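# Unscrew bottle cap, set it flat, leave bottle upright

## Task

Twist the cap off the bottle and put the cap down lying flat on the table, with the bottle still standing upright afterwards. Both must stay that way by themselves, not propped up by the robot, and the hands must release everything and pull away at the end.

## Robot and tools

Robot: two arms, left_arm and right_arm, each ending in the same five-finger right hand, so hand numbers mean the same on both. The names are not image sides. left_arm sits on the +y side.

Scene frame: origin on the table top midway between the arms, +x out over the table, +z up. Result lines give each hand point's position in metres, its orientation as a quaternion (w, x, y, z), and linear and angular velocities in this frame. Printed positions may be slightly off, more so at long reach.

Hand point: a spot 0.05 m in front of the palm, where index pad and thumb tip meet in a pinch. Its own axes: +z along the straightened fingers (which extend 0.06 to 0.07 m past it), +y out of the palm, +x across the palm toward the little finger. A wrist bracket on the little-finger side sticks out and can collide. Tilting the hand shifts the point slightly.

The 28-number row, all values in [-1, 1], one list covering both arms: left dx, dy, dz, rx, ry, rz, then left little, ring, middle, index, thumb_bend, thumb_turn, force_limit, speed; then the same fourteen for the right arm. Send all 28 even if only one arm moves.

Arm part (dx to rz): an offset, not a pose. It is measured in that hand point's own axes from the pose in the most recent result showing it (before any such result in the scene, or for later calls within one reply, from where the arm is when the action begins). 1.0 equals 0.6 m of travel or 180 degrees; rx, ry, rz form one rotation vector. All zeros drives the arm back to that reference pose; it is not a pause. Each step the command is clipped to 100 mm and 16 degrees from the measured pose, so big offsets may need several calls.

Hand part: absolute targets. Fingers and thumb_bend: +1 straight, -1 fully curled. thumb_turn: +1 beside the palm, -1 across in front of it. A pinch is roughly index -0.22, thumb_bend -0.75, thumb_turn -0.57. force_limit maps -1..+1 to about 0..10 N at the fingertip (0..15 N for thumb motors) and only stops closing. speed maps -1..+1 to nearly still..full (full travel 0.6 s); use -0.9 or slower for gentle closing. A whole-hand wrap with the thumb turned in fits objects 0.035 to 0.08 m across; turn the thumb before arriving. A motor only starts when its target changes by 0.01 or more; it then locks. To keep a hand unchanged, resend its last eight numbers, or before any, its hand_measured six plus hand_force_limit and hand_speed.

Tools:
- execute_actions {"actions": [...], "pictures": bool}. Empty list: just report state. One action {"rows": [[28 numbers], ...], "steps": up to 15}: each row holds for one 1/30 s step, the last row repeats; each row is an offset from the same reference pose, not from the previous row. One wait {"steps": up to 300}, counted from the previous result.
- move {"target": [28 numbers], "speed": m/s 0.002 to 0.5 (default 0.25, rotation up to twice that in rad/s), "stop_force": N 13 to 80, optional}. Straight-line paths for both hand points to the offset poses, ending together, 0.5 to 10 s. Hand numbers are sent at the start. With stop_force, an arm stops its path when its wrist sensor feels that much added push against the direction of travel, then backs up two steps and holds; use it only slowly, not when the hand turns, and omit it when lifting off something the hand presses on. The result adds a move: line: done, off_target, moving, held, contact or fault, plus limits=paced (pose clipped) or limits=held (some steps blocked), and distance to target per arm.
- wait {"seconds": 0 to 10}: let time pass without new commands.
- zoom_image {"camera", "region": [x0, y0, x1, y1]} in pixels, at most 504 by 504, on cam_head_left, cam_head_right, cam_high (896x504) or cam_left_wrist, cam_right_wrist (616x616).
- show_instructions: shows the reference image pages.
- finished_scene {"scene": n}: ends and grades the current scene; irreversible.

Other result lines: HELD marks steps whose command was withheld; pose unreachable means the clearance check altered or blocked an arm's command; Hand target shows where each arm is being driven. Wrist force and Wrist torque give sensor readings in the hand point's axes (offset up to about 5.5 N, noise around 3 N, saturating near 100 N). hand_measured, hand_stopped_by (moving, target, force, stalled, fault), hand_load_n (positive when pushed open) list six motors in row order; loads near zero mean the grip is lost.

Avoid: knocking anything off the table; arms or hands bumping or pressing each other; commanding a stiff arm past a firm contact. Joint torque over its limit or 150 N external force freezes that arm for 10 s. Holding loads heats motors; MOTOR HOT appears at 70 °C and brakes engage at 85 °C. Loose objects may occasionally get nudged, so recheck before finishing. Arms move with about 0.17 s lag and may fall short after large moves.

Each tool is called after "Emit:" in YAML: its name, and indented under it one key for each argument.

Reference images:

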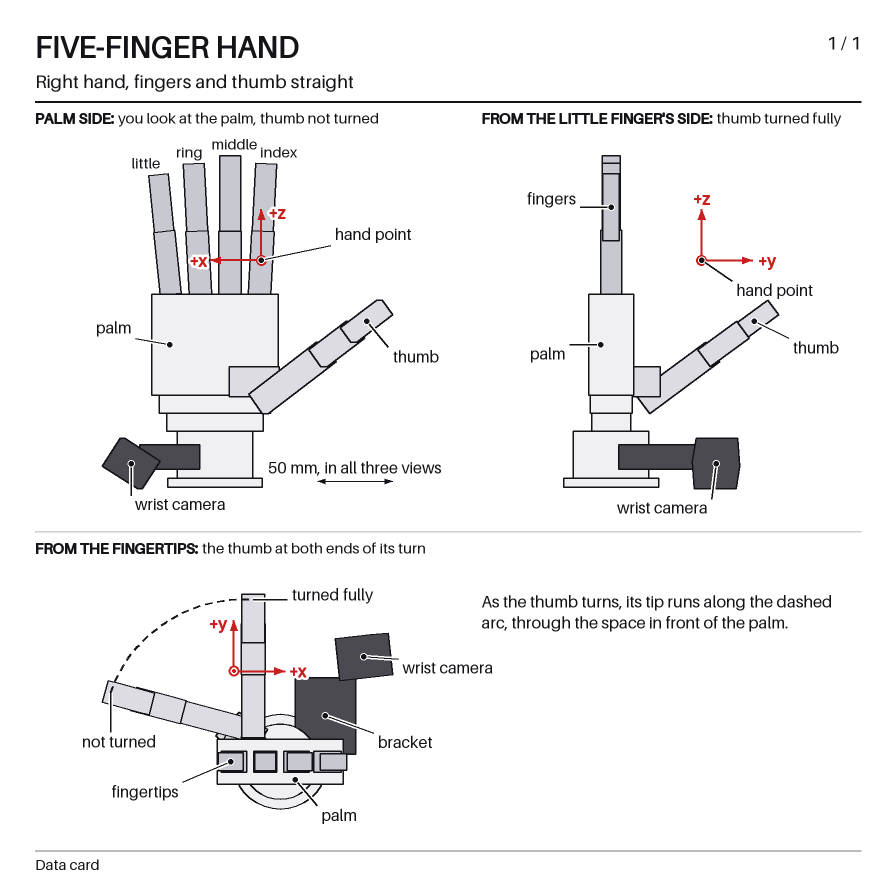

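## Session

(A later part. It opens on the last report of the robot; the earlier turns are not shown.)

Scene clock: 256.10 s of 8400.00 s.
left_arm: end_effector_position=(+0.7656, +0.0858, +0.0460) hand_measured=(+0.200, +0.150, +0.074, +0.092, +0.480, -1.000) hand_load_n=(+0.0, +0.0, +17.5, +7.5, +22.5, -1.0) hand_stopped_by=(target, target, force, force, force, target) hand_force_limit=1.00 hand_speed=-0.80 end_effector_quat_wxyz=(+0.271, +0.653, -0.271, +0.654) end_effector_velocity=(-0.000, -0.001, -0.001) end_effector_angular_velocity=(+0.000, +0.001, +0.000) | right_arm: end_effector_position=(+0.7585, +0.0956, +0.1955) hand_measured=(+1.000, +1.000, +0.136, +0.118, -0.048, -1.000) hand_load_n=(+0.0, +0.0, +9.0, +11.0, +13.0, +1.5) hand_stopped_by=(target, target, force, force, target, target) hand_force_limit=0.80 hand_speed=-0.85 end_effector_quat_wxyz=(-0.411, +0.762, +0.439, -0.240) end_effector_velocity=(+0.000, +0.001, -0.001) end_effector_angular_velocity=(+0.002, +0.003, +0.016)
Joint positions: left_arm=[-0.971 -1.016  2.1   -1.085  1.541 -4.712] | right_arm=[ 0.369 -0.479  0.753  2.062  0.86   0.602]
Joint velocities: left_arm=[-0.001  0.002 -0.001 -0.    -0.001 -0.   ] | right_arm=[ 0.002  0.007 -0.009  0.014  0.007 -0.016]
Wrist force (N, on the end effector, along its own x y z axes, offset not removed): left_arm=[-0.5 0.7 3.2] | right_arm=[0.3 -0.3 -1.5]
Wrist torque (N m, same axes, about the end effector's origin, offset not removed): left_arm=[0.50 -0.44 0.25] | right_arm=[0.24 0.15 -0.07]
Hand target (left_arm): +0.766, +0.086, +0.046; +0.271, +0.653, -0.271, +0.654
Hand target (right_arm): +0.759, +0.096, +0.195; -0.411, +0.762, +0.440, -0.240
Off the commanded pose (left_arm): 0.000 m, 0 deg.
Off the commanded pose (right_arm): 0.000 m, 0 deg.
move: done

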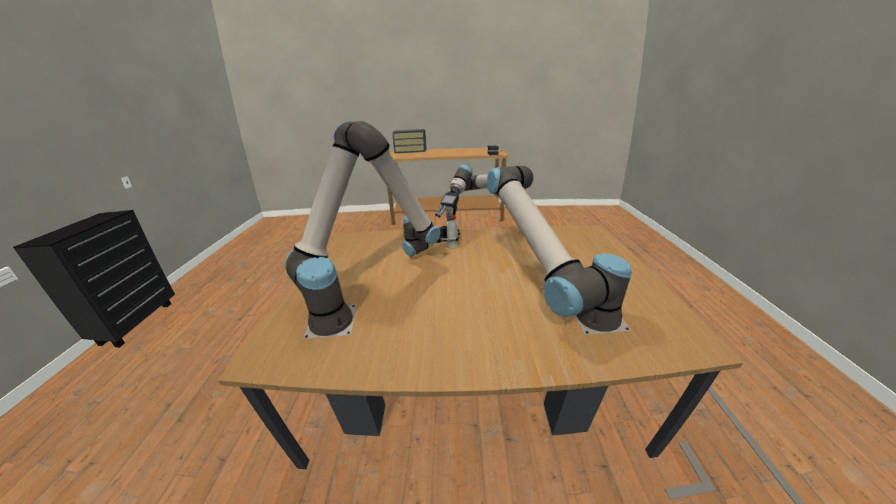

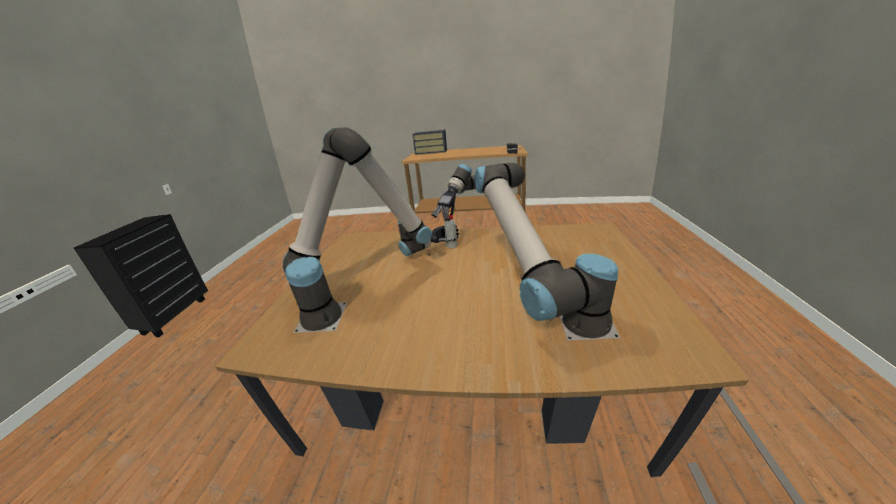

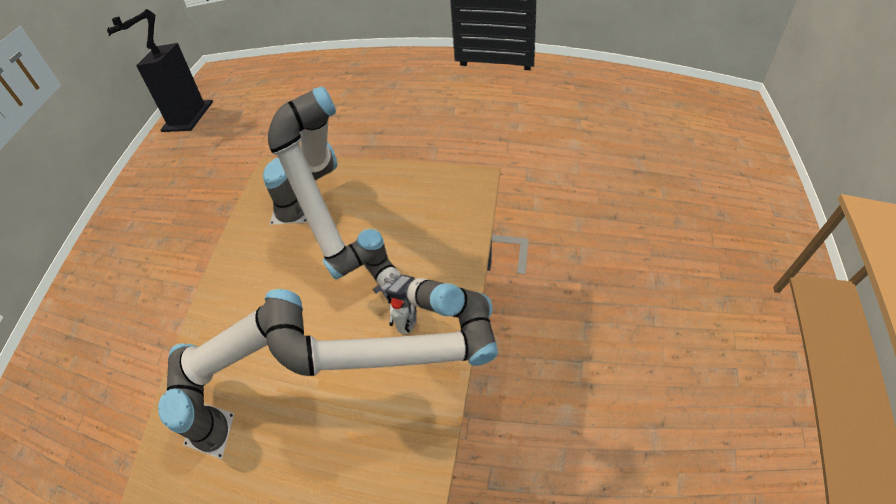

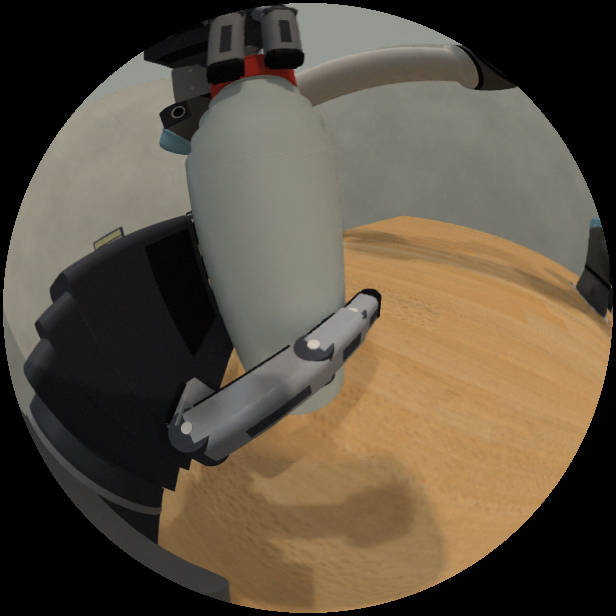

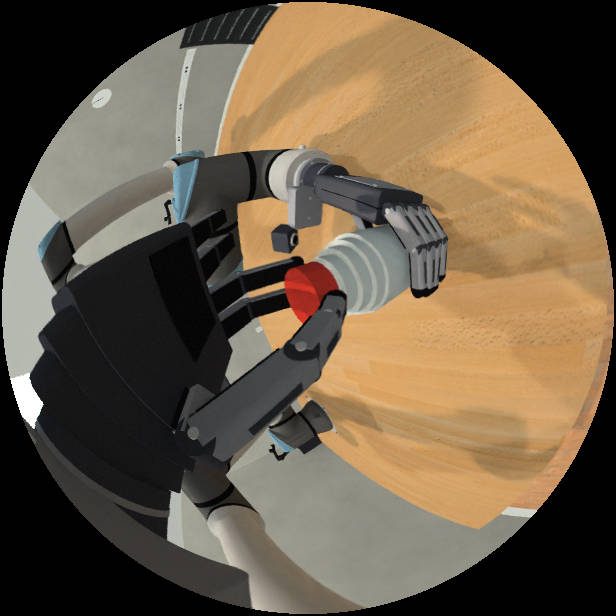

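Emit:
move:
  target: [0,0,0,0,0,0,0.2,0.15,-1,-1,-1,-1,1,-0.8, 0.0227,-0.0109,0.0167,0.004,0.6518,0.4242,1,1,0.4,0.4,0.5,-1,1,1]
  speed: 0.4

Emit:
execute_actions:
  actions:
    - {"rows":[[0,0,0,0,0,0,0.2,0.15,-1,-1,-1,-1,1,-0.8, 0,0,0,0,0,0,1,1,0.19,0.18,-0.06,-1,1,0.8]],"steps":14}
  pictures: false

Emit:
execute_actions:
  actions:
    - {"rows":[[0,0,0,0,0,0,0.2,0.15,-1,-1,-1,-1,1,-0.8, 0,0,0,0,0,0,1,1,-0.4,-0.4,-0.06,-1,0.8,-0.85]],"steps":14}
  pictures: false

Emit:
move:
  target: [0,0,0,0,0,0,0.2,0.15,-1,-1,-1,-1,1,-0.8, 0.0153,0.0045,-0.0093,-0.002,-0.3259,-0.2121,1,1,-0.4,-0.4,-0.06,-1,0.8,-0.85]
  speed: 0.35

Emit:
move:
  target: [0,0,0,0,0,0,0.2,0.15,-1,-1,-1,-1,1,-0.8, 0.0153,0.0045,-0.0093,-0.002,-0.3259,-0.2121,1,1,-0.4,-0.4,-0.06,-1,0.8,-0.85]
  speed: 0.35

Emit:
execute_actions:
  actions:
    - {"rows":[[0,0,0,0,0,0,0.2,0.15,-1,-1,-1,-1,1,-0.8, 0,-0.0035,-0.0023,0,0,0,1,1,-0.4,-0.4,-0.06,-1,0.8,-0.85]],"steps":15}
  pictures: false

Scene clock: 280.17 s of 8400.00 s.
left_arm: end_effector_position=(+0.7656, +0.0858, +0.0460) hand_measured=(+0.200, +0.150, +0.074, +0.092, +0.480, -1.000) hand_load_n=(+0.0, +0.0, +16.0, +8.0, +23.0, +1.5) hand_stopped_by=(target, target, force, force, force, target) hand_force_limit=1.00 hand_speed=-0.80 end_effector_quat_wxyz=(+0.271, +0.653, -0.271, +0.654) end_effector_velocity=(+0.000, +0.000, +0.001) end_effector_angular_velocity=(+0.000, -0.001, +0.001) | right_arm: end_effector_position=(+0.7548, +0.1134, +0.1953) hand_measured=(+1.000, +1.000, +0.400, +0.400, +0.500, -1.000) hand_load_n=(+0.0, +0.0, +0.0, +0.0, +0.0, +0.0) hand_stopped_by=(target, target, target, target, target, target) hand_force_limit=1.00 hand_speed=1.00 end_effector_quat_wxyz=(-0.368, +0.673, -0.564, +0.304) end_effector_velocity=(+0.000, +0.001, -0.001) end_effector_angular_velocity=(-0.001, +0.003, -0.015)
Joint positions: left_arm=[-0.971 -1.016  2.1   -1.085  1.541 -4.712] | right_arm=[ 0.586 -1.102  1.533  0.184  1.91   3.379]
Joint velocities: left_arm=[ 0.    -0.001  0.     0.    -0.001  0.001] | right_arm=[ 0.004  0.006 -0.007  0.009  0.015  0.013]
Wrist force (N, on the end effector, along its own x y z axes, offset not removed): left_arm=[1.9 1.1 0.6] | right_arm=[-1.5 1.5 -0.7]
Wrist torque (N m, same axes, about the end effector's origin, offset not removed): left_arm=[0.46 -0.10 0.48] | right_arm=[0.01 0.30 -0.19]
Hand target (left_arm): +0.766, +0.086, +0.046; +0.271, +0.653, -0.271, +0.654
Hand target (right_arm): +0.755, +0.113, +0.195; -0.368, +0.673, -0.565, +0.305
Off the commanded pose (left_arm): 0.000 m, 0 deg.
Off the commanded pose (right_arm): 0.000 m, 0 deg.
After step 90, 17.33 s passed at rest.
move: done

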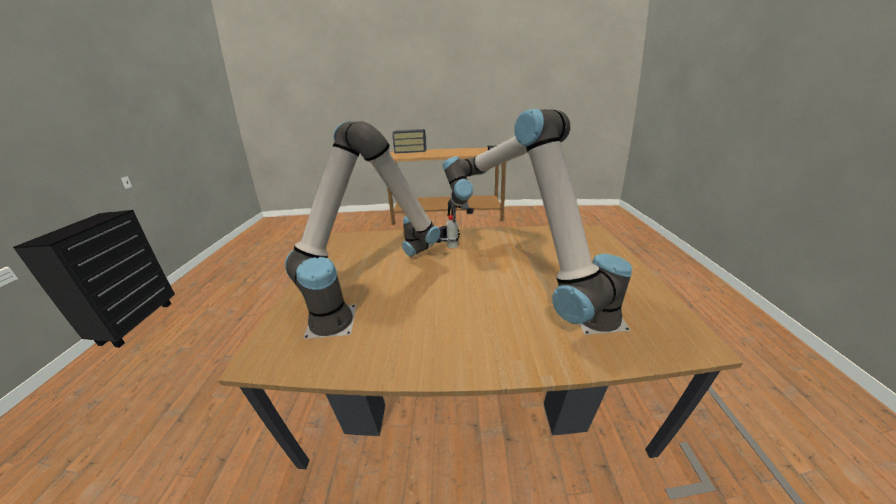

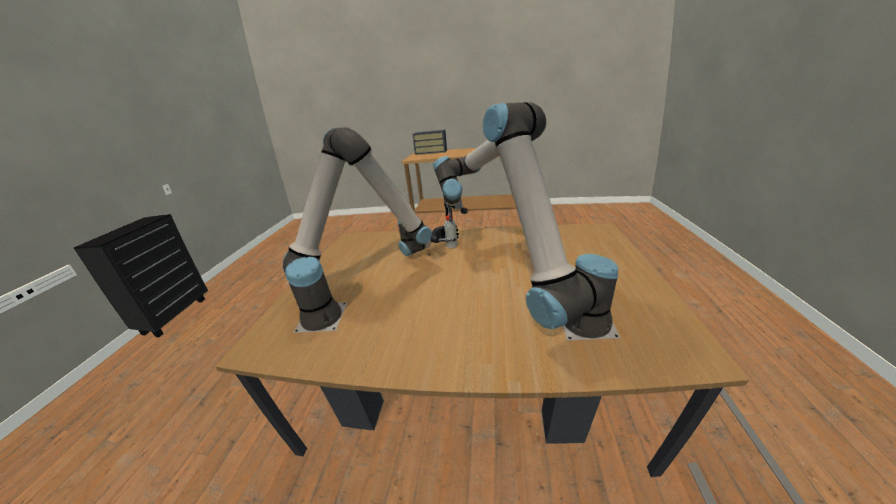

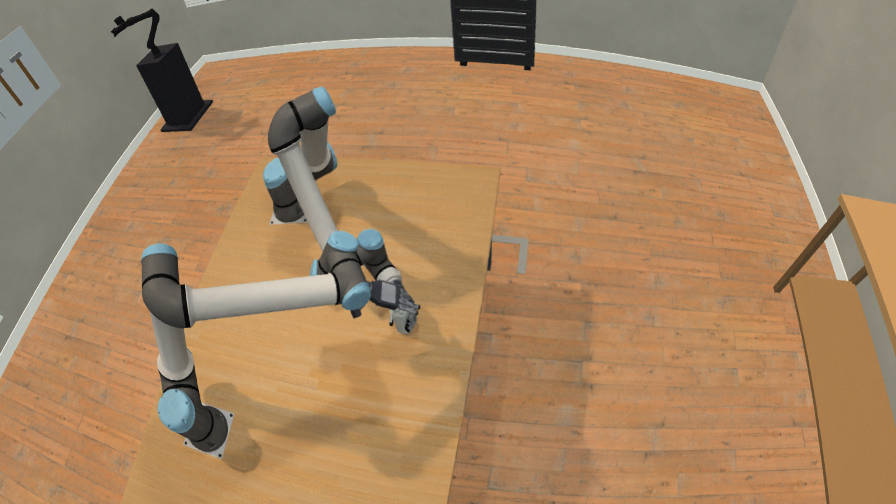

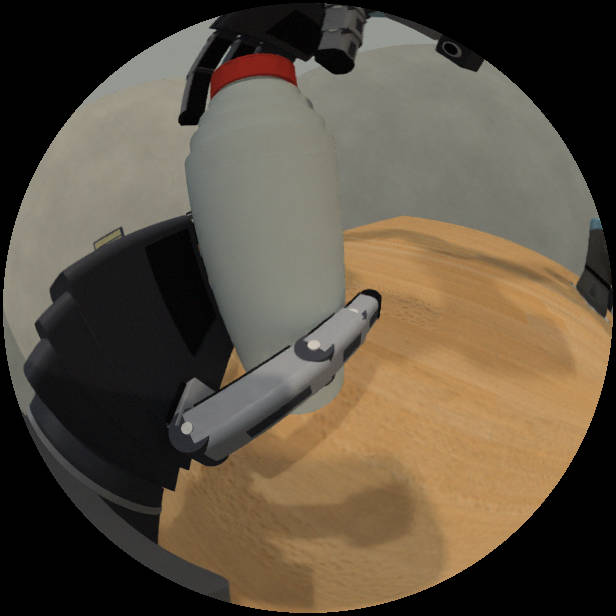

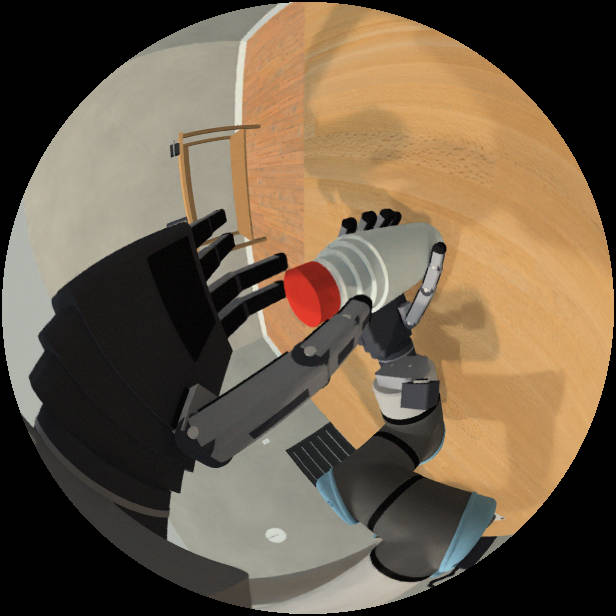

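Scene clock: 280.63 s of 8400.00 s.
left_arm: end_effector_position=(+0.7656, +0.0858, +0.0460) hand_measured=(+0.200, +0.150, +0.074, +0.092, +0.480, -1.000) hand_load_n=(+0.0, +0.0, +16.5, +8.0, +22.5, +0.0) hand_stopped_by=(target, target, force, force, force, target) hand_force_limit=1.00 hand_speed=-0.80 end_effector_quat_wxyz=(+0.271, +0.653, -0.271, +0.654) end_effector_velocity=(-0.000, +0.001, -0.002) end_effector_angular_velocity=(+0.002, +0.001, +0.000) | right_arm: end_effector_position=(+0.7548, +0.1135, +0.1953) hand_measured=(+1.000, +1.000, +0.190, +0.180, -0.058, -1.000) hand_load_n=(+0.0, +0.0, +0.0, +0.0, +1.5, +0.0) hand_stopped_by=(target, target, target, target, moving, target) hand_force_limit=1.00 hand_speed=0.80 end_effector_quat_wxyz=(-0.368, +0.673, -0.564, +0.304) end_effector_velocity=(+0.000, +0.000, -0.001) end_effector_angular_velocity=(+0.000, +0.000, +0.001)
Joint positions: left_arm=[-0.971 -1.016  2.1   -1.085  1.541 -4.712] | right_arm=[ 0.586 -1.102  1.533  0.184  1.91   3.379]
Joint velocities: left_arm=[ 0.     0.002  0.     0.    -0.     0.001] | right_arm=[ 0.     0.001  0.    -0.001 -0.001 -0.   ]
Wrist force (N, on the end effector, along its own x y z axes, offset not removed): left_arm=[2.1 2.6 0.7] | right_arm=[-0.5 0.9 -3.2]
Wrist torque (N m, same axes, about the end effector's origin, offset not removed): left_arm=[0.87 -0.24 0.35] | right_arm=[-0.07 0.28 -0.20]
Hand target (left_arm): +0.766, +0.086, +0.046; +0.271, +0.653, -0.271, +0.654
Hand target (right_arm): +0.755, +0.113, +0.195; -0.368, +0.673, -0.564, +0.304
Off the commanded pose (left_arm): 0.000 m, 0 deg.
Off the commanded pose (right_arm): 0.000 m, 0 deg.
Steps of this call (steps 1 to 14: all 14 steps of this action). Readings (end_effector_position | what the end effector reports):
1: left_arm (+0.7656, +0.0858, +0.0460) | right_arm (+0.7548, +0.1134, +0.1953) | left_arm hand_measured=(+0.200, +0.150, +0.074, +0.092, +0.480, -1.000) hand_load_n=(+0.0, +0.0, +16.0, +8.0, +23.0, +1.5) hand_stopped_by=(target, target, force, force, force, target) hand_force_limit=1.00 hand_speed=-0.80 | right_arm hand_measured=(+1.000, +1.000, +0.400, +0.400, +0.500, -1.000) hand_load_n=(+0.0, +0.0, +0.0, +0.0, +0.0, +0.0) hand_stopped_by=(target, target, moving, moving, moving, target) hand_force_limit=1.00 hand_speed=0.80
2: left_arm (+0.7656, +0.0858, +0.0460) | right_arm (+0.7548, +0.1134, +0.1953) | left_arm hand_measured=(+0.200, +0.150, +0.074, +0.092, +0.480, -1.000) hand_load_n=(+0.0, +0.0, +16.0, +8.0, +23.0, +1.5) hand_stopped_by=(target, target, force, force, force, target) hand_force_limit=1.00 hand_speed=-0.80 | right_arm hand_measured=(+1.000, +1.000, +0.400, +0.400, +0.500, -1.000) hand_load_n=(+0.0, +0.0, +0.0, +0.0, +0.0, +0.0) hand_stopped_by=(target, target, moving, moving, moving, target) hand_force_limit=1.00 hand_speed=0.80
4: left_arm (+0.7656, +0.0858, +0.0460) | right_arm (+0.7548, +0.1134, +0.1953) | left_arm hand_measured=(+0.200, +0.150, +0.074, +0.092, +0.480, -1.000) hand_load_n=(+0.0, +0.0, +16.0, +8.0, +23.0, +1.5) hand_stopped_by=(target, target, force, force, force, target) hand_force_limit=1.00 hand_speed=-0.80 | right_arm hand_measured=(+1.000, +1.000, +0.310, +0.310, +0.444, -1.000) hand_load_n=(+0.0, +0.0, -0.5, -0.5, +0.0, +0.0) hand_stopped_by=(target, target, moving, moving, moving, target) hand_force_limit=1.00 hand_speed=0.80
8: left_arm (+0.7656, +0.0858, +0.0460) | right_arm (+0.7547, +0.1135, +0.1953) | left_arm hand_measured=(+0.200, +0.150, +0.074, +0.092, +0.480, -1.000) hand_load_n=(+0.0, +0.0, +16.0, +8.0, +23.0, +1.5) hand_stopped_by=(target, target, force, force, force, target) hand_force_limit=1.00 hand_speed=-0.80 | right_arm hand_measured=(+1.000, +1.000, +0.190, +0.180, +0.190, -1.000) hand_load_n=(+0.0, +0.0, +0.0, +0.0, +0.0, +0.0) hand_stopped_by=(target, target, moving, moving, moving, target) hand_force_limit=1.00 hand_speed=0.80
14: the state above

Scene clock: 281.10 s of 8400.00 s.
left_arm: end_effector_position=(+0.7656, +0.0858, +0.0460) hand_measured=(+0.200, +0.150, +0.074, +0.092, +0.480, -1.000) hand_load_n=(+0.0, +0.0, +13.5, +7.0, +24.5, +2.5) hand_stopped_by=(target, target, force, force, force, target) hand_force_limit=1.00 hand_speed=-0.80 end_effector_quat_wxyz=(+0.271, +0.653, -0.271, +0.654) end_effector_velocity=(+0.001, +0.001, -0.001) end_effector_angular_velocity=(+0.001, +0.000, +0.001) | right_arm: end_effector_position=(+0.7548, +0.1136, +0.1953) hand_measured=(+1.000, +1.000, +0.144, +0.126, -0.052, -1.000) hand_load_n=(+0.0, +0.0, +8.5, +10.5, +11.0, +0.0) hand_stopped_by=(target, target, force, force, target, target) hand_force_limit=0.80 hand_speed=-0.85 end_effector_quat_wxyz=(-0.368, +0.673, -0.564, +0.304) end_effector_velocity=(+0.000, +0.000, +0.000) end_effector_angular_velocity=(+0.000, -0.001, +0.000)
Joint positions: left_arm=[-0.971 -1.016  2.1   -1.085  1.541 -4.712] | right_arm=[ 0.586 -1.102  1.533  0.184  1.91   3.379]
Joint velocities: left_arm=[ 0.001  0.001 -0.001  0.    -0.     0.001] | right_arm=[-0.    -0.001  0.    -0.001 -0.    -0.   ]
Wrist force (N, on the end effector, along its own x y z axes, offset not removed): left_arm=[7.7 8.7 -7.9] | right_arm=[1.1 -7.7 1.3]
Wrist torque (N m, same axes, about the end effector's origin, offset not removed): left_arm=[0.85 0.33 0.68] | right_arm=[-0.13 0.07 -0.15]
Hand target (left_arm): +0.766, +0.086, +0.046; +0.271, +0.653, -0.271, +0.654
Hand target (right_arm): +0.755, +0.114, +0.195; -0.368, +0.673, -0.564, +0.304
Off the commanded pose (left_arm): 0.000 m, 0 deg.
Off the commanded pose (right_arm): 0.000 m, 0 deg.
Steps of this call (steps 1 to 14: all 14 steps of this action). Readings (end_effector_position | what the end effector reports):
1: left_arm (+0.7656, +0.0858, +0.0460) | right_arm (+0.7548, +0.1135, +0.1953) | left_arm hand_measured=(+0.200, +0.150, +0.074, +0.092, +0.480, -1.000) hand_load_n=(+0.0, +0.0, +16.5, +8.0, +22.5, +0.0) hand_stopped_by=(target, target, force, force, force, target) hand_force_limit=1.00 hand_speed=-0.80 | right_arm hand_measured=(+1.000, +1.000, +0.190, +0.180, -0.058, -1.000) hand_load_n=(+0.0, +0.0, +0.0, +0.0, +1.5, +0.0) hand_stopped_by=(target, target, moving, moving, target, target) hand_force_limit=0.80 hand_speed=-0.85
2: left_arm (+0.7656, +0.0858, +0.0460) | right_arm (+0.7548, +0.1135, +0.1953) | left_arm hand_measured=(+0.200, +0.150, +0.074, +0.092, +0.480, -1.000) hand_load_n=(+0.0, +0.0, +16.5, +8.0, +22.5, +0.0) hand_stopped_by=(target, target, force, force, force, target) hand_force_limit=1.00 hand_speed=-0.80 | right_arm hand_measured=(+1.000, +1.000, +0.190, +0.180, -0.058, -1.000) hand_load_n=(+0.0, +0.0, +0.0, +0.0, +1.5, +0.0) hand_stopped_by=(target, target, moving, moving, target, target) hand_force_limit=0.80 hand_speed=-0.85
4: left_arm (+0.7656, +0.0858, +0.0460) | right_arm (+0.7548, +0.1135, +0.1953) | left_arm hand_measured=(+0.200, +0.150, +0.074, +0.092, +0.480, -1.000) hand_load_n=(+0.0, +0.0, +16.5, +8.0, +22.5, +0.0) hand_stopped_by=(target, target, force, force, force, target) hand_force_limit=1.00 hand_speed=-0.80 | right_arm hand_measured=(+1.000, +1.000, +0.182, +0.172, -0.058, -1.000) hand_load_n=(+0.0, +0.0, +0.0, +0.5, +1.5, +0.0) hand_stopped_by=(target, target, moving, moving, target, target) hand_force_limit=0.80 hand_speed=-0.85
8: left_arm (+0.7656, +0.0858, +0.0460) | right_arm (+0.7548, +0.1135, +0.1953) | left_arm hand_measured=(+0.200, +0.150, +0.074, +0.092, +0.480, -1.000) hand_load_n=(+0.0, +0.0, +14.5, +7.5, +24.0, +2.0) hand_stopped_by=(target, target, force, force, force, target) hand_force_limit=1.00 hand_speed=-0.80 | right_arm hand_measured=(+1.000, +1.000, +0.150, +0.140, -0.054, -1.000) hand_load_n=(+0.0, +0.0, +8.0, +6.5, +8.5, +0.0) hand_stopped_by=(target, target, moving, moving, target, target) hand_force_limit=0.80 hand_speed=-0.85
14: the state above

Scene clock: 283.77 s of 8400.00 s.
left_arm: end_effector_position=(+0.7656, +0.0858, +0.0460) hand_measured=(+0.200, +0.150, +0.074, +0.092, +0.480, -1.000) hand_load_n=(+0.0, +0.0, +15.5, +7.0, +23.0, +1.0) hand_stopped_by=(target, target, force, force, force, target) hand_force_limit=1.00 hand_speed=-0.80 end_effector_quat_wxyz=(+0.271, +0.653, -0.271, +0.654) end_effector_velocity=(+0.001, +0.001, -0.000) end_effector_angular_velocity=(+0.001, -0.000, +0.001) | right_arm: end_effector_position=(+0.7503, +0.1033, +0.1963) hand_measured=(+1.000, +1.000, +0.144, +0.126, -0.052, -1.000) hand_load_n=(+0.0, +0.0, +6.5, +8.5, +12.5, -0.5) hand_stopped_by=(target, target, force, force, target, target) hand_force_limit=0.80 hand_speed=-0.85 end_effector_quat_wxyz=(-0.476, +0.875, -0.076, +0.040) end_effector_velocity=(+0.000, -0.000, -0.001) end_effector_angular_velocity=(-0.005, +0.002, +0.015)
Joint positions: left_arm=[-0.971 -1.016  2.1   -1.085  1.541 -4.712] | right_arm=[ 0.317 -0.966  1.365  0.543  0.738  2.351]
Joint velocities: left_arm=[ 0.001  0.    -0.    -0.    -0.     0.001] | right_arm=[-0.     0.008 -0.011  0.022 -0.005 -0.022]
Wrist force (N, on the end effector, along its own x y z axes, offset not removed): left_arm=[7.4 2.6 -4.9] | right_arm=[5.0 0.4 -4.2]
Wrist torque (N m, same axes, about the end effector's origin, offset not removed): left_arm=[0.68 -0.16 0.47] | right_arm=[0.43 -0.22 0.14]
Hand target (left_arm): +0.766, +0.086, +0.046; +0.271, +0.653, -0.271, +0.654
Hand target (right_arm): +0.750, +0.103, +0.196; -0.476, +0.876, -0.076, +0.039
Off the commanded pose (left_arm): 0.000 m, 0 deg.
Off the commanded pose (right_arm): 0.000 m, 0 deg.
move: done

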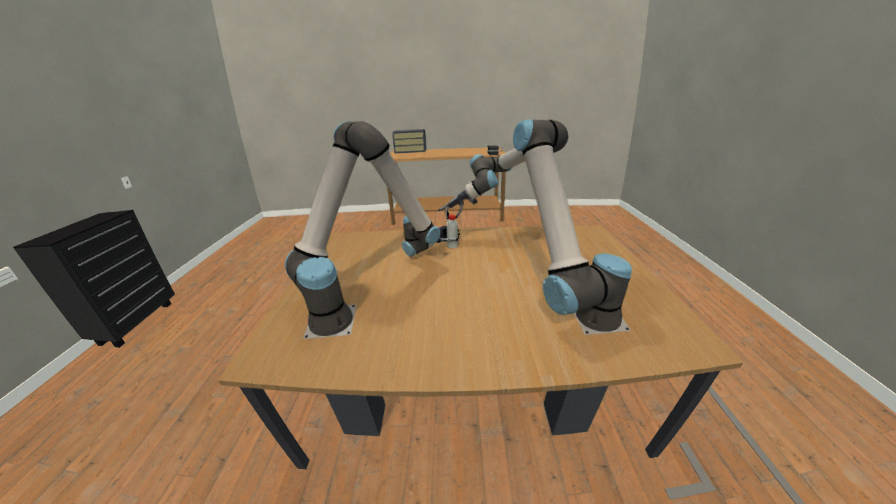

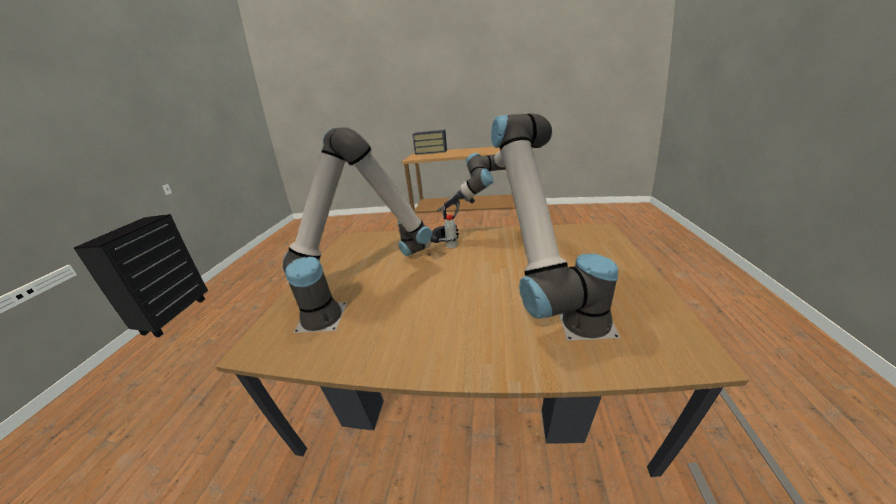

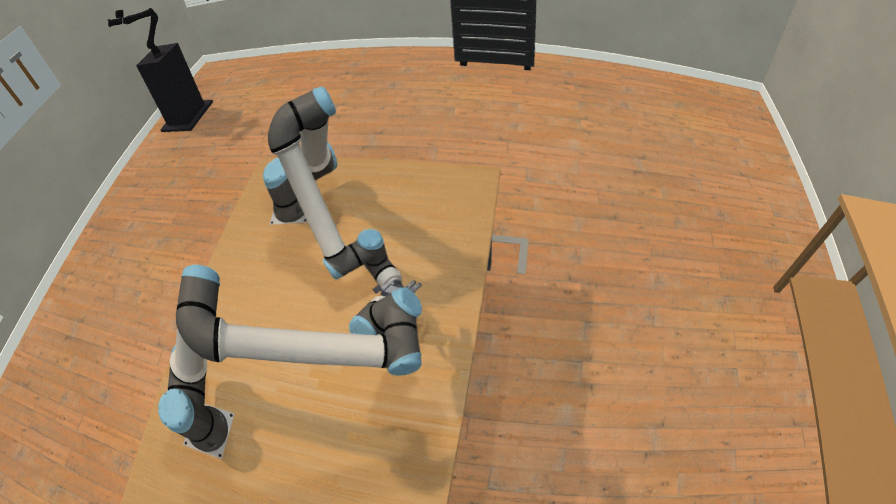

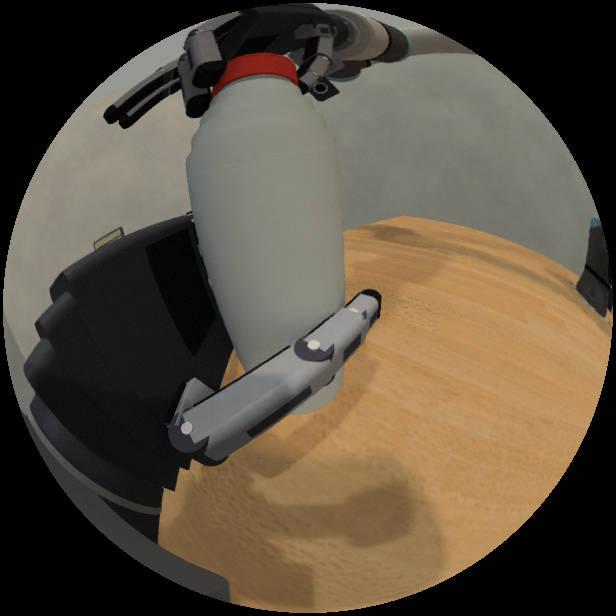

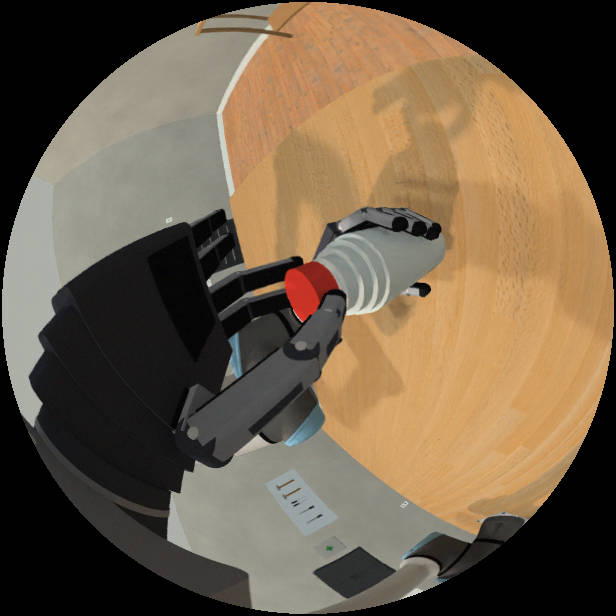

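Scene clock: 286.17 s of 8400.00 s.
left_arm: end_effector_position=(+0.7656, +0.0858, +0.0460) hand_measured=(+0.200, +0.150, +0.074, +0.092, +0.480, -1.000) hand_load_n=(+0.0, +0.0, +16.0, +7.5, +22.0, +0.5) hand_stopped_by=(target, target, force, force, force, target) hand_force_limit=1.00 hand_speed=-0.80 end_effector_quat_wxyz=(+0.271, +0.653, -0.271, +0.654) end_effector_velocity=(-0.000, -0.000, +0.000) end_effector_angular_velocity=(-0.001, +0.001, -0.001) | right_arm: end_effector_position=(+0.7585, +0.0958, +0.1970) hand_measured=(+1.000, +1.000, +0.144, +0.126, -0.052, -1.000) hand_load_n=(+0.0, +0.0, +7.0, +9.0, +12.0, +0.0) hand_stopped_by=(target, target, force, force, target, target) hand_force_limit=0.80 hand_speed=-0.85 end_effector_quat_wxyz=(-0.412, +0.762, +0.439, -0.239) end_effector_velocity=(+0.000, -0.000, +0.001) end_effector_angular_velocity=(+0.001, +0.001, +0.017)
Joint positions: left_arm=[-0.971 -1.016  2.1   -1.085  1.541 -4.712] | right_arm=[ 0.369 -0.481  0.754  2.062  0.859  0.603]
Joint velocities: left_arm=[-0.    -0.001  0.    -0.     0.001 -0.001] | right_arm=[ 0.002  0.005 -0.009  0.015  0.01  -0.016]
Wrist force (N, on the end effector, along its own x y z axes, offset not removed): left_arm=[2.1 3.9 2.8] | right_arm=[-0.3 0.2 -1.4]
Wrist torque (N m, same axes, about the end effector's origin, offset not removed): left_arm=[0.59 -0.23 0.53] | right_arm=[0.27 0.37 -0.22]
Hand target (left_arm): +0.766, +0.086, +0.046; +0.271, +0.653, -0.271, +0.654
Hand target (right_arm): +0.759, +0.096, +0.197; -0.411, +0.762, +0.439, -0.239
Off the commanded pose (left_arm): 0.000 m, 0 deg.
Off the commanded pose (right_arm): 0.000 m, 0 deg.
move: done

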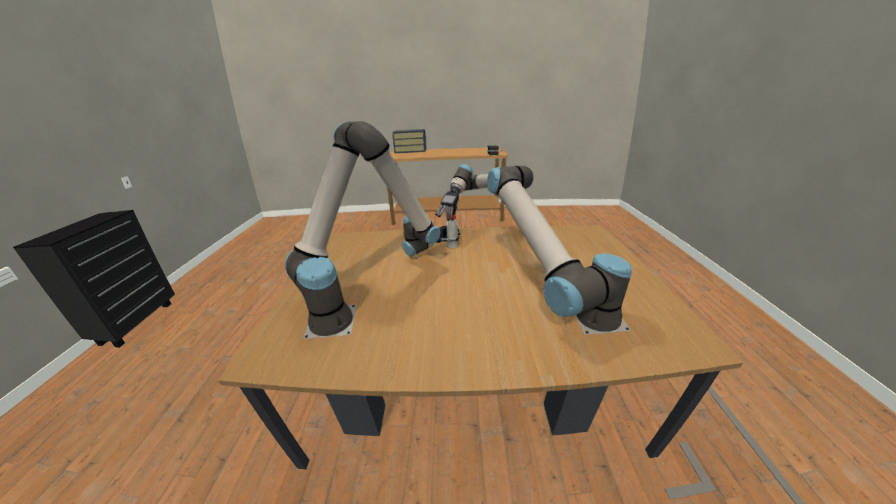

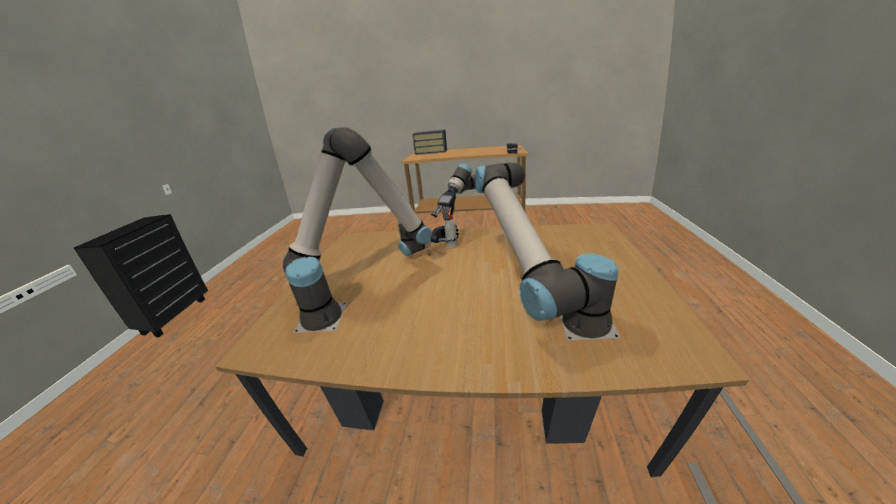

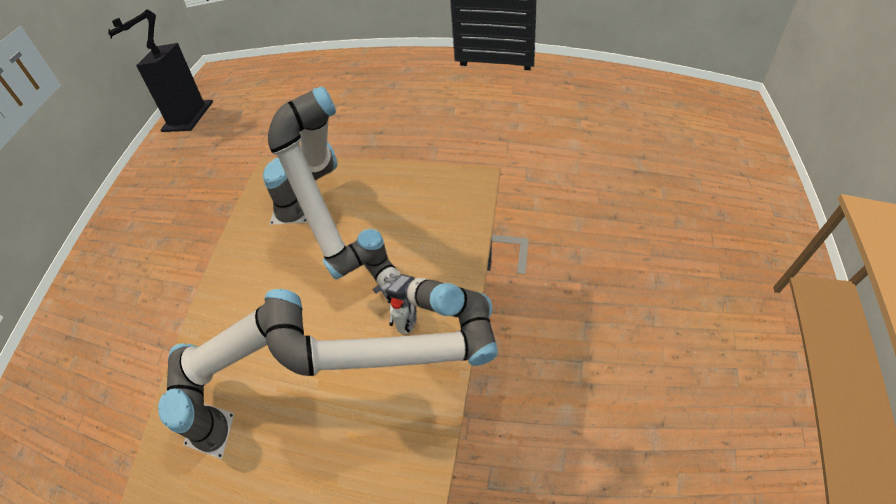

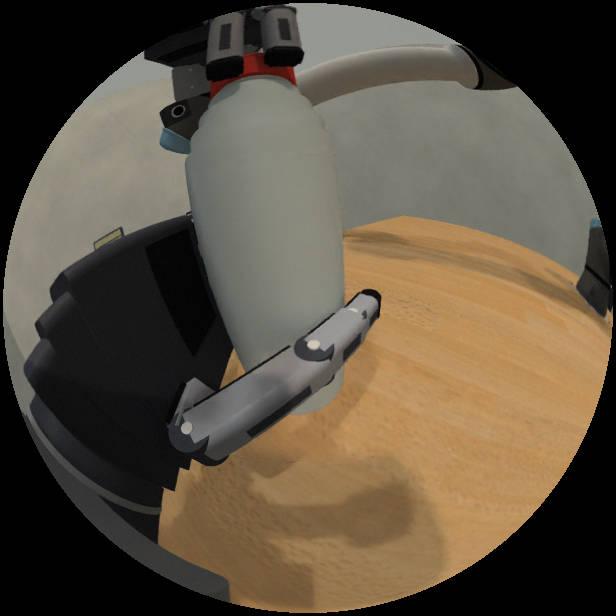

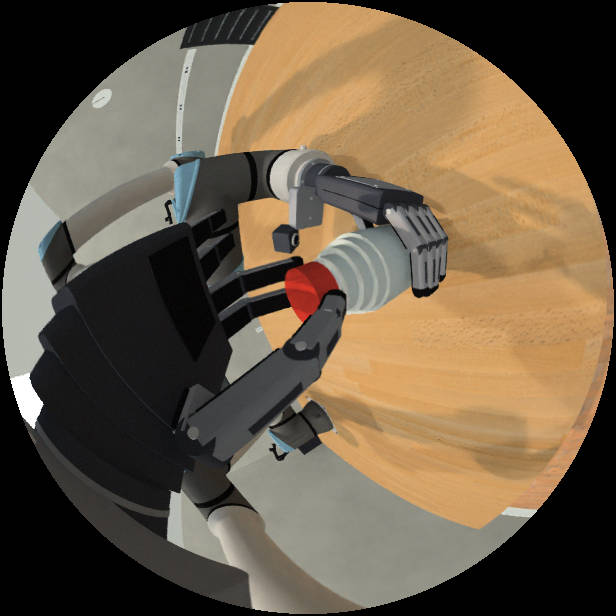

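Scene clock: 286.67 s of 8400.00 s.
left_arm: end_effector_position=(+0.7656, +0.0858, +0.0460) hand_measured=(+0.200, +0.150, +0.074, +0.092, +0.480, -1.000) hand_load_n=(+0.0, +0.0, +16.0, +7.0, +22.0, +0.5) hand_stopped_by=(target, target, force, force, force, target) hand_force_limit=1.00 hand_speed=-0.80 end_effector_quat_wxyz=(+0.271, +0.653, -0.271, +0.654) end_effector_velocity=(+0.000, +0.000, -0.001) end_effector_angular_velocity=(+0.001, +0.001, +0.001) | right_arm: end_effector_position=(+0.7585, +0.0958, +0.1994) hand_measured=(+1.000, +1.000, +0.144, +0.126, -0.052, -1.000) hand_load_n=(+0.0, +0.0, +7.0, +9.0, +12.0, +0.0) hand_stopped_by=(target, target, force, force, target, target) hand_force_limit=0.80 hand_speed=-0.85 end_effector_quat_wxyz=(-0.412, +0.762, +0.439, -0.239) end_effector_velocity=(+0.000, -0.000, +0.001) end_effector_angular_velocity=(+0.000, -0.001, +0.001)
Joint positions: left_arm=[-0.971 -1.016  2.1   -1.085  1.541 -4.712] | right_arm=[ 0.369 -0.483  0.752  2.065  0.859  0.603]
Joint velocities: left_arm=[ 0.     0.001 -0.     0.    -0.    -0.   ] | right_arm=[-0.    -0.001 -0.     0.001  0.001 -0.001]
Wrist force (N, on the end effector, along its own x y z axes, offset not removed): left_arm=[0.6 2.4 0.9] | right_arm=[1.9 1.0 -1.7]
Wrist torque (N m, same axes, about the end effector's origin, offset not removed): left_arm=[0.72 -0.07 0.38] | right_arm=[0.14 -0.16 0.09]
Hand target (left_arm): +0.766, +0.086, +0.046; +0.271, +0.653, -0.271, +0.654
Hand target (right_arm): +0.759, +0.096, +0.200; -0.412, +0.762, +0.439, -0.239
Off the commanded pose (left_arm): 0.000 m, 0 deg.
Off the commanded pose (right_arm): 0.000 m, 0 deg.
Steps of this call (steps 1 to 15: all 15 steps of this action). Readings (end_effector_position | what the end effector reports):
1: left_arm (+0.7656, +0.0858, +0.0460) | right_arm (+0.7585, +0.0958, +0.1971) | left_arm hand_measured=(+0.200, +0.150, +0.074, +0.092, +0.480, -1.000) hand_load_n=(+0.0, +0.0, +16.0, +7.5, +22.0, +0.5) hand_stopped_by=(target, target, force, force, force, target) hand_force_limit=1.00 hand_speed=-0.80 | right_arm hand_measured=(+1.000, +1.000, +0.144, +0.126, -0.052, -1.000) hand_load_n=(+0.0, +0.0, +7.0, +9.0, +12.0, +0.0) hand_stopped_by=(target, target, force, force, target, target) hand_force_limit=0.80 hand_speed=-0.85
2: left_arm (+0.7656, +0.0858, +0.0460) | right_arm (+0.7585, +0.0958, +0.1973) | left_arm hand_measured=(+0.200, +0.150, +0.074, +0.092, +0.480, -1.000) hand_load_n=(+0.0, +0.0, +16.0, +7.5, +22.0, +0.5) hand_stopped_by=(target, target, force, force, force, target) hand_force_limit=1.00 hand_speed=-0.80 | right_arm hand_measured=(+1.000, +1.000, +0.144, +0.126, -0.052, -1.000) hand_load_n=(+0.0, +0.0, +7.0, +9.0, +12.0, +0.0) hand_stopped_by=(target, target, force, force, target, target) hand_force_limit=0.80 hand_speed=-0.85
4: left_arm (+0.7656, +0.0858, +0.0460) | right_arm (+0.7585, +0.0958, +0.1980) | left_arm hand_measured=(+0.200, +0.150, +0.074, +0.092, +0.480, -1.000) hand_load_n=(+0.0, +0.0, +16.0, +7.0, +22.0, +0.5) hand_stopped_by=(target, target, force, force, force, target) hand_force_limit=1.00 hand_speed=-0.80 | right_arm hand_measured=(+1.000, +1.000, +0.144, +0.126, -0.052, -1.000) hand_load_n=(+0.0, +0.0, +7.0, +9.0, +12.0, +0.0) hand_stopped_by=(target, target, force, force, target, target) hand_force_limit=0.80 hand_speed=-0.85
8: left_arm (+0.7656, +0.0858, +0.0460) | right_arm (+0.7585, +0.0958, +0.1988) | left_arm hand_measured=(+0.200, +0.150, +0.074, +0.092, +0.480, -1.000) hand_load_n=(+0.0, +0.0, +16.0, +7.0, +22.0, +0.5) hand_stopped_by=(target, target, force, force, force, target) hand_force_limit=1.00 hand_speed=-0.80 | right_arm hand_measured=(+1.000, +1.000, +0.144, +0.126, -0.052, -1.000) hand_load_n=(+0.0, +0.0, +7.0, +9.0, +12.0, +0.0) hand_stopped_by=(target, target, force, force, target, target) hand_force_limit=0.80 hand_speed=-0.85
15: the state above

Emit:
move:
  target: [0,0,0,0,0,0,0.2,0.15,-1,-1,-1,-1,1,-0.8, 0,-0.056,-0.036,0,0,0,1,1,-0.4,-0.4,-0.06,-1,0.8,-0.85]
  speed: 0.05
  stop_force: 15

Scene clock: 292.43 s of 8400.00 s.
left_arm: end_effector_position=(+0.7656, +0.0858, +0.0460) hand_measured=(+0.200, +0.150, +0.074, +0.092, +0.480, -1.000) hand_load_n=(+0.0, +0.0, +15.5, +7.5, +22.0, +1.5) hand_stopped_by=(target, target, force, force, force, target) hand_force_limit=1.00 hand_speed=-0.80 end_effector_quat_wxyz=(+0.271, +0.653, -0.271, +0.654) end_effector_velocity=(+0.001, -0.000, -0.001) end_effector_angular_velocity=(+0.001, +0.000, +0.001) | right_arm: end_effector_position=(+0.7583, +0.0961, +0.2390) hand_measured=(+1.000, +1.000, +0.144, +0.126, -0.052, -1.000) hand_load_n=(+0.0, +0.0, +6.5, +8.5, +12.5, +0.0) hand_stopped_by=(target, target, force, force, target, target) hand_force_limit=0.80 hand_speed=-0.85 end_effector_quat_wxyz=(-0.412, +0.762, +0.439, -0.239) end_effector_velocity=(+0.000, +0.000, +0.003) end_effector_angular_velocity=(+0.000, -0.000, -0.000)
Joint positions: left_arm=[-0.971 -1.016  2.1   -1.085  1.541 -4.712] | right_arm=[ 0.369 -0.506  0.727  2.113  0.859  0.604]
Joint velocities: left_arm=[-0.     0.001 -0.001  0.    -0.002  0.   ] | right_arm=[ 0.    -0.001 -0.002  0.003 -0.    -0.   ]
Wrist force (N, on the end effector, along its own x y z axes, offset not removed): left_arm=[3.8 2.3 0.5] | right_arm=[0.4 2.3 -4.9]
Wrist torque (N m, same axes, about the end effector's origin, offset not removed): left_arm=[0.69 -0.33 0.55] | right_arm=[0.40 0.10 0.03]
Hand target (left_arm): +0.766, +0.086, +0.046; +0.271, +0.653, -0.271, +0.654
Hand target (right_arm): +0.758, +0.096, +0.239; -0.412, +0.762, +0.439, -0.239
Off the commanded pose (left_arm): 0.000 m, 0 deg.
Off the commanded pose (right_arm): 0.000 m, 0 deg.
After step 90, 1.53 s passed at rest.
move: done

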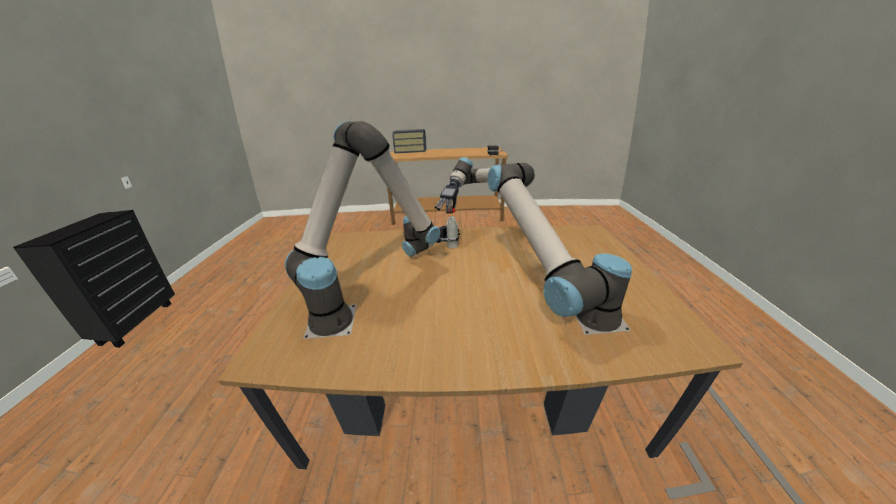

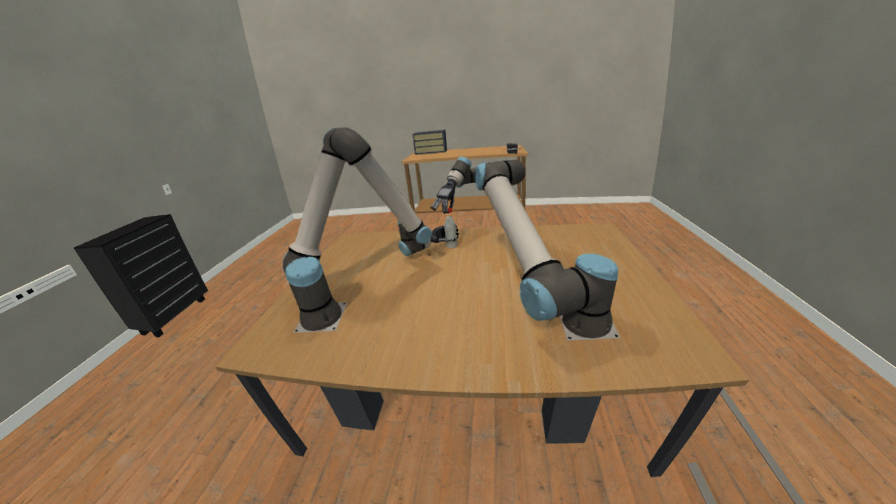

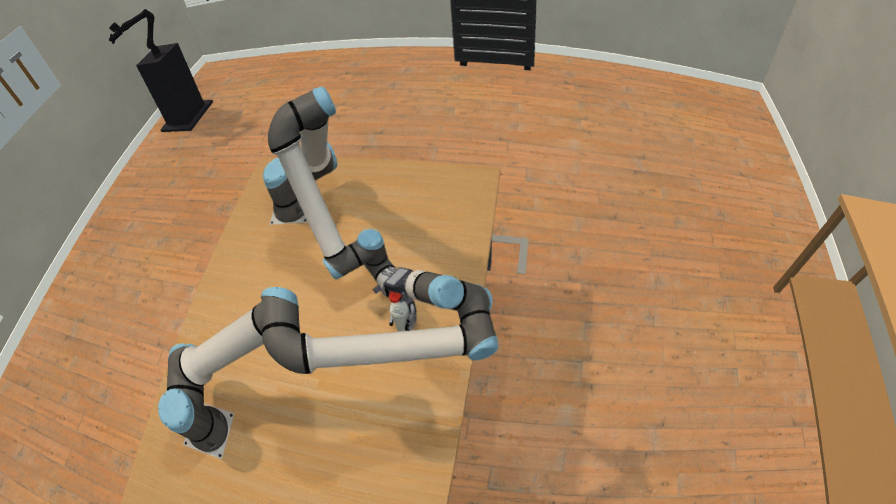

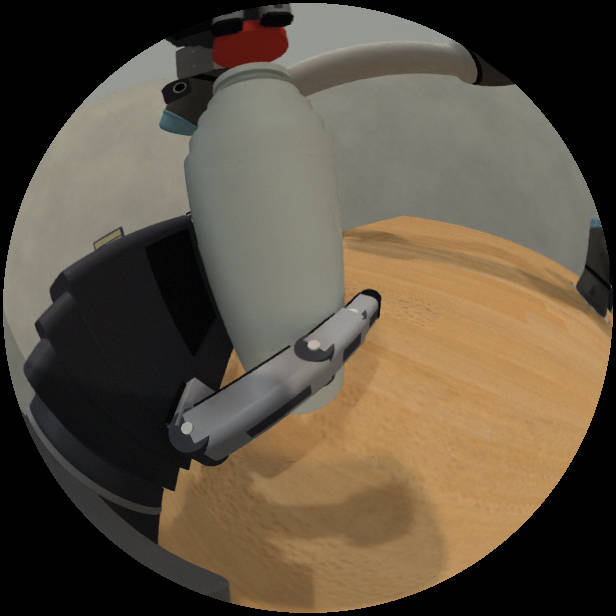

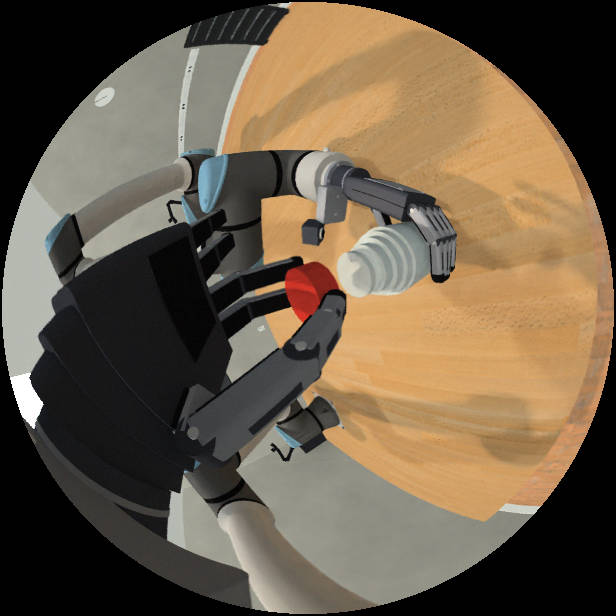

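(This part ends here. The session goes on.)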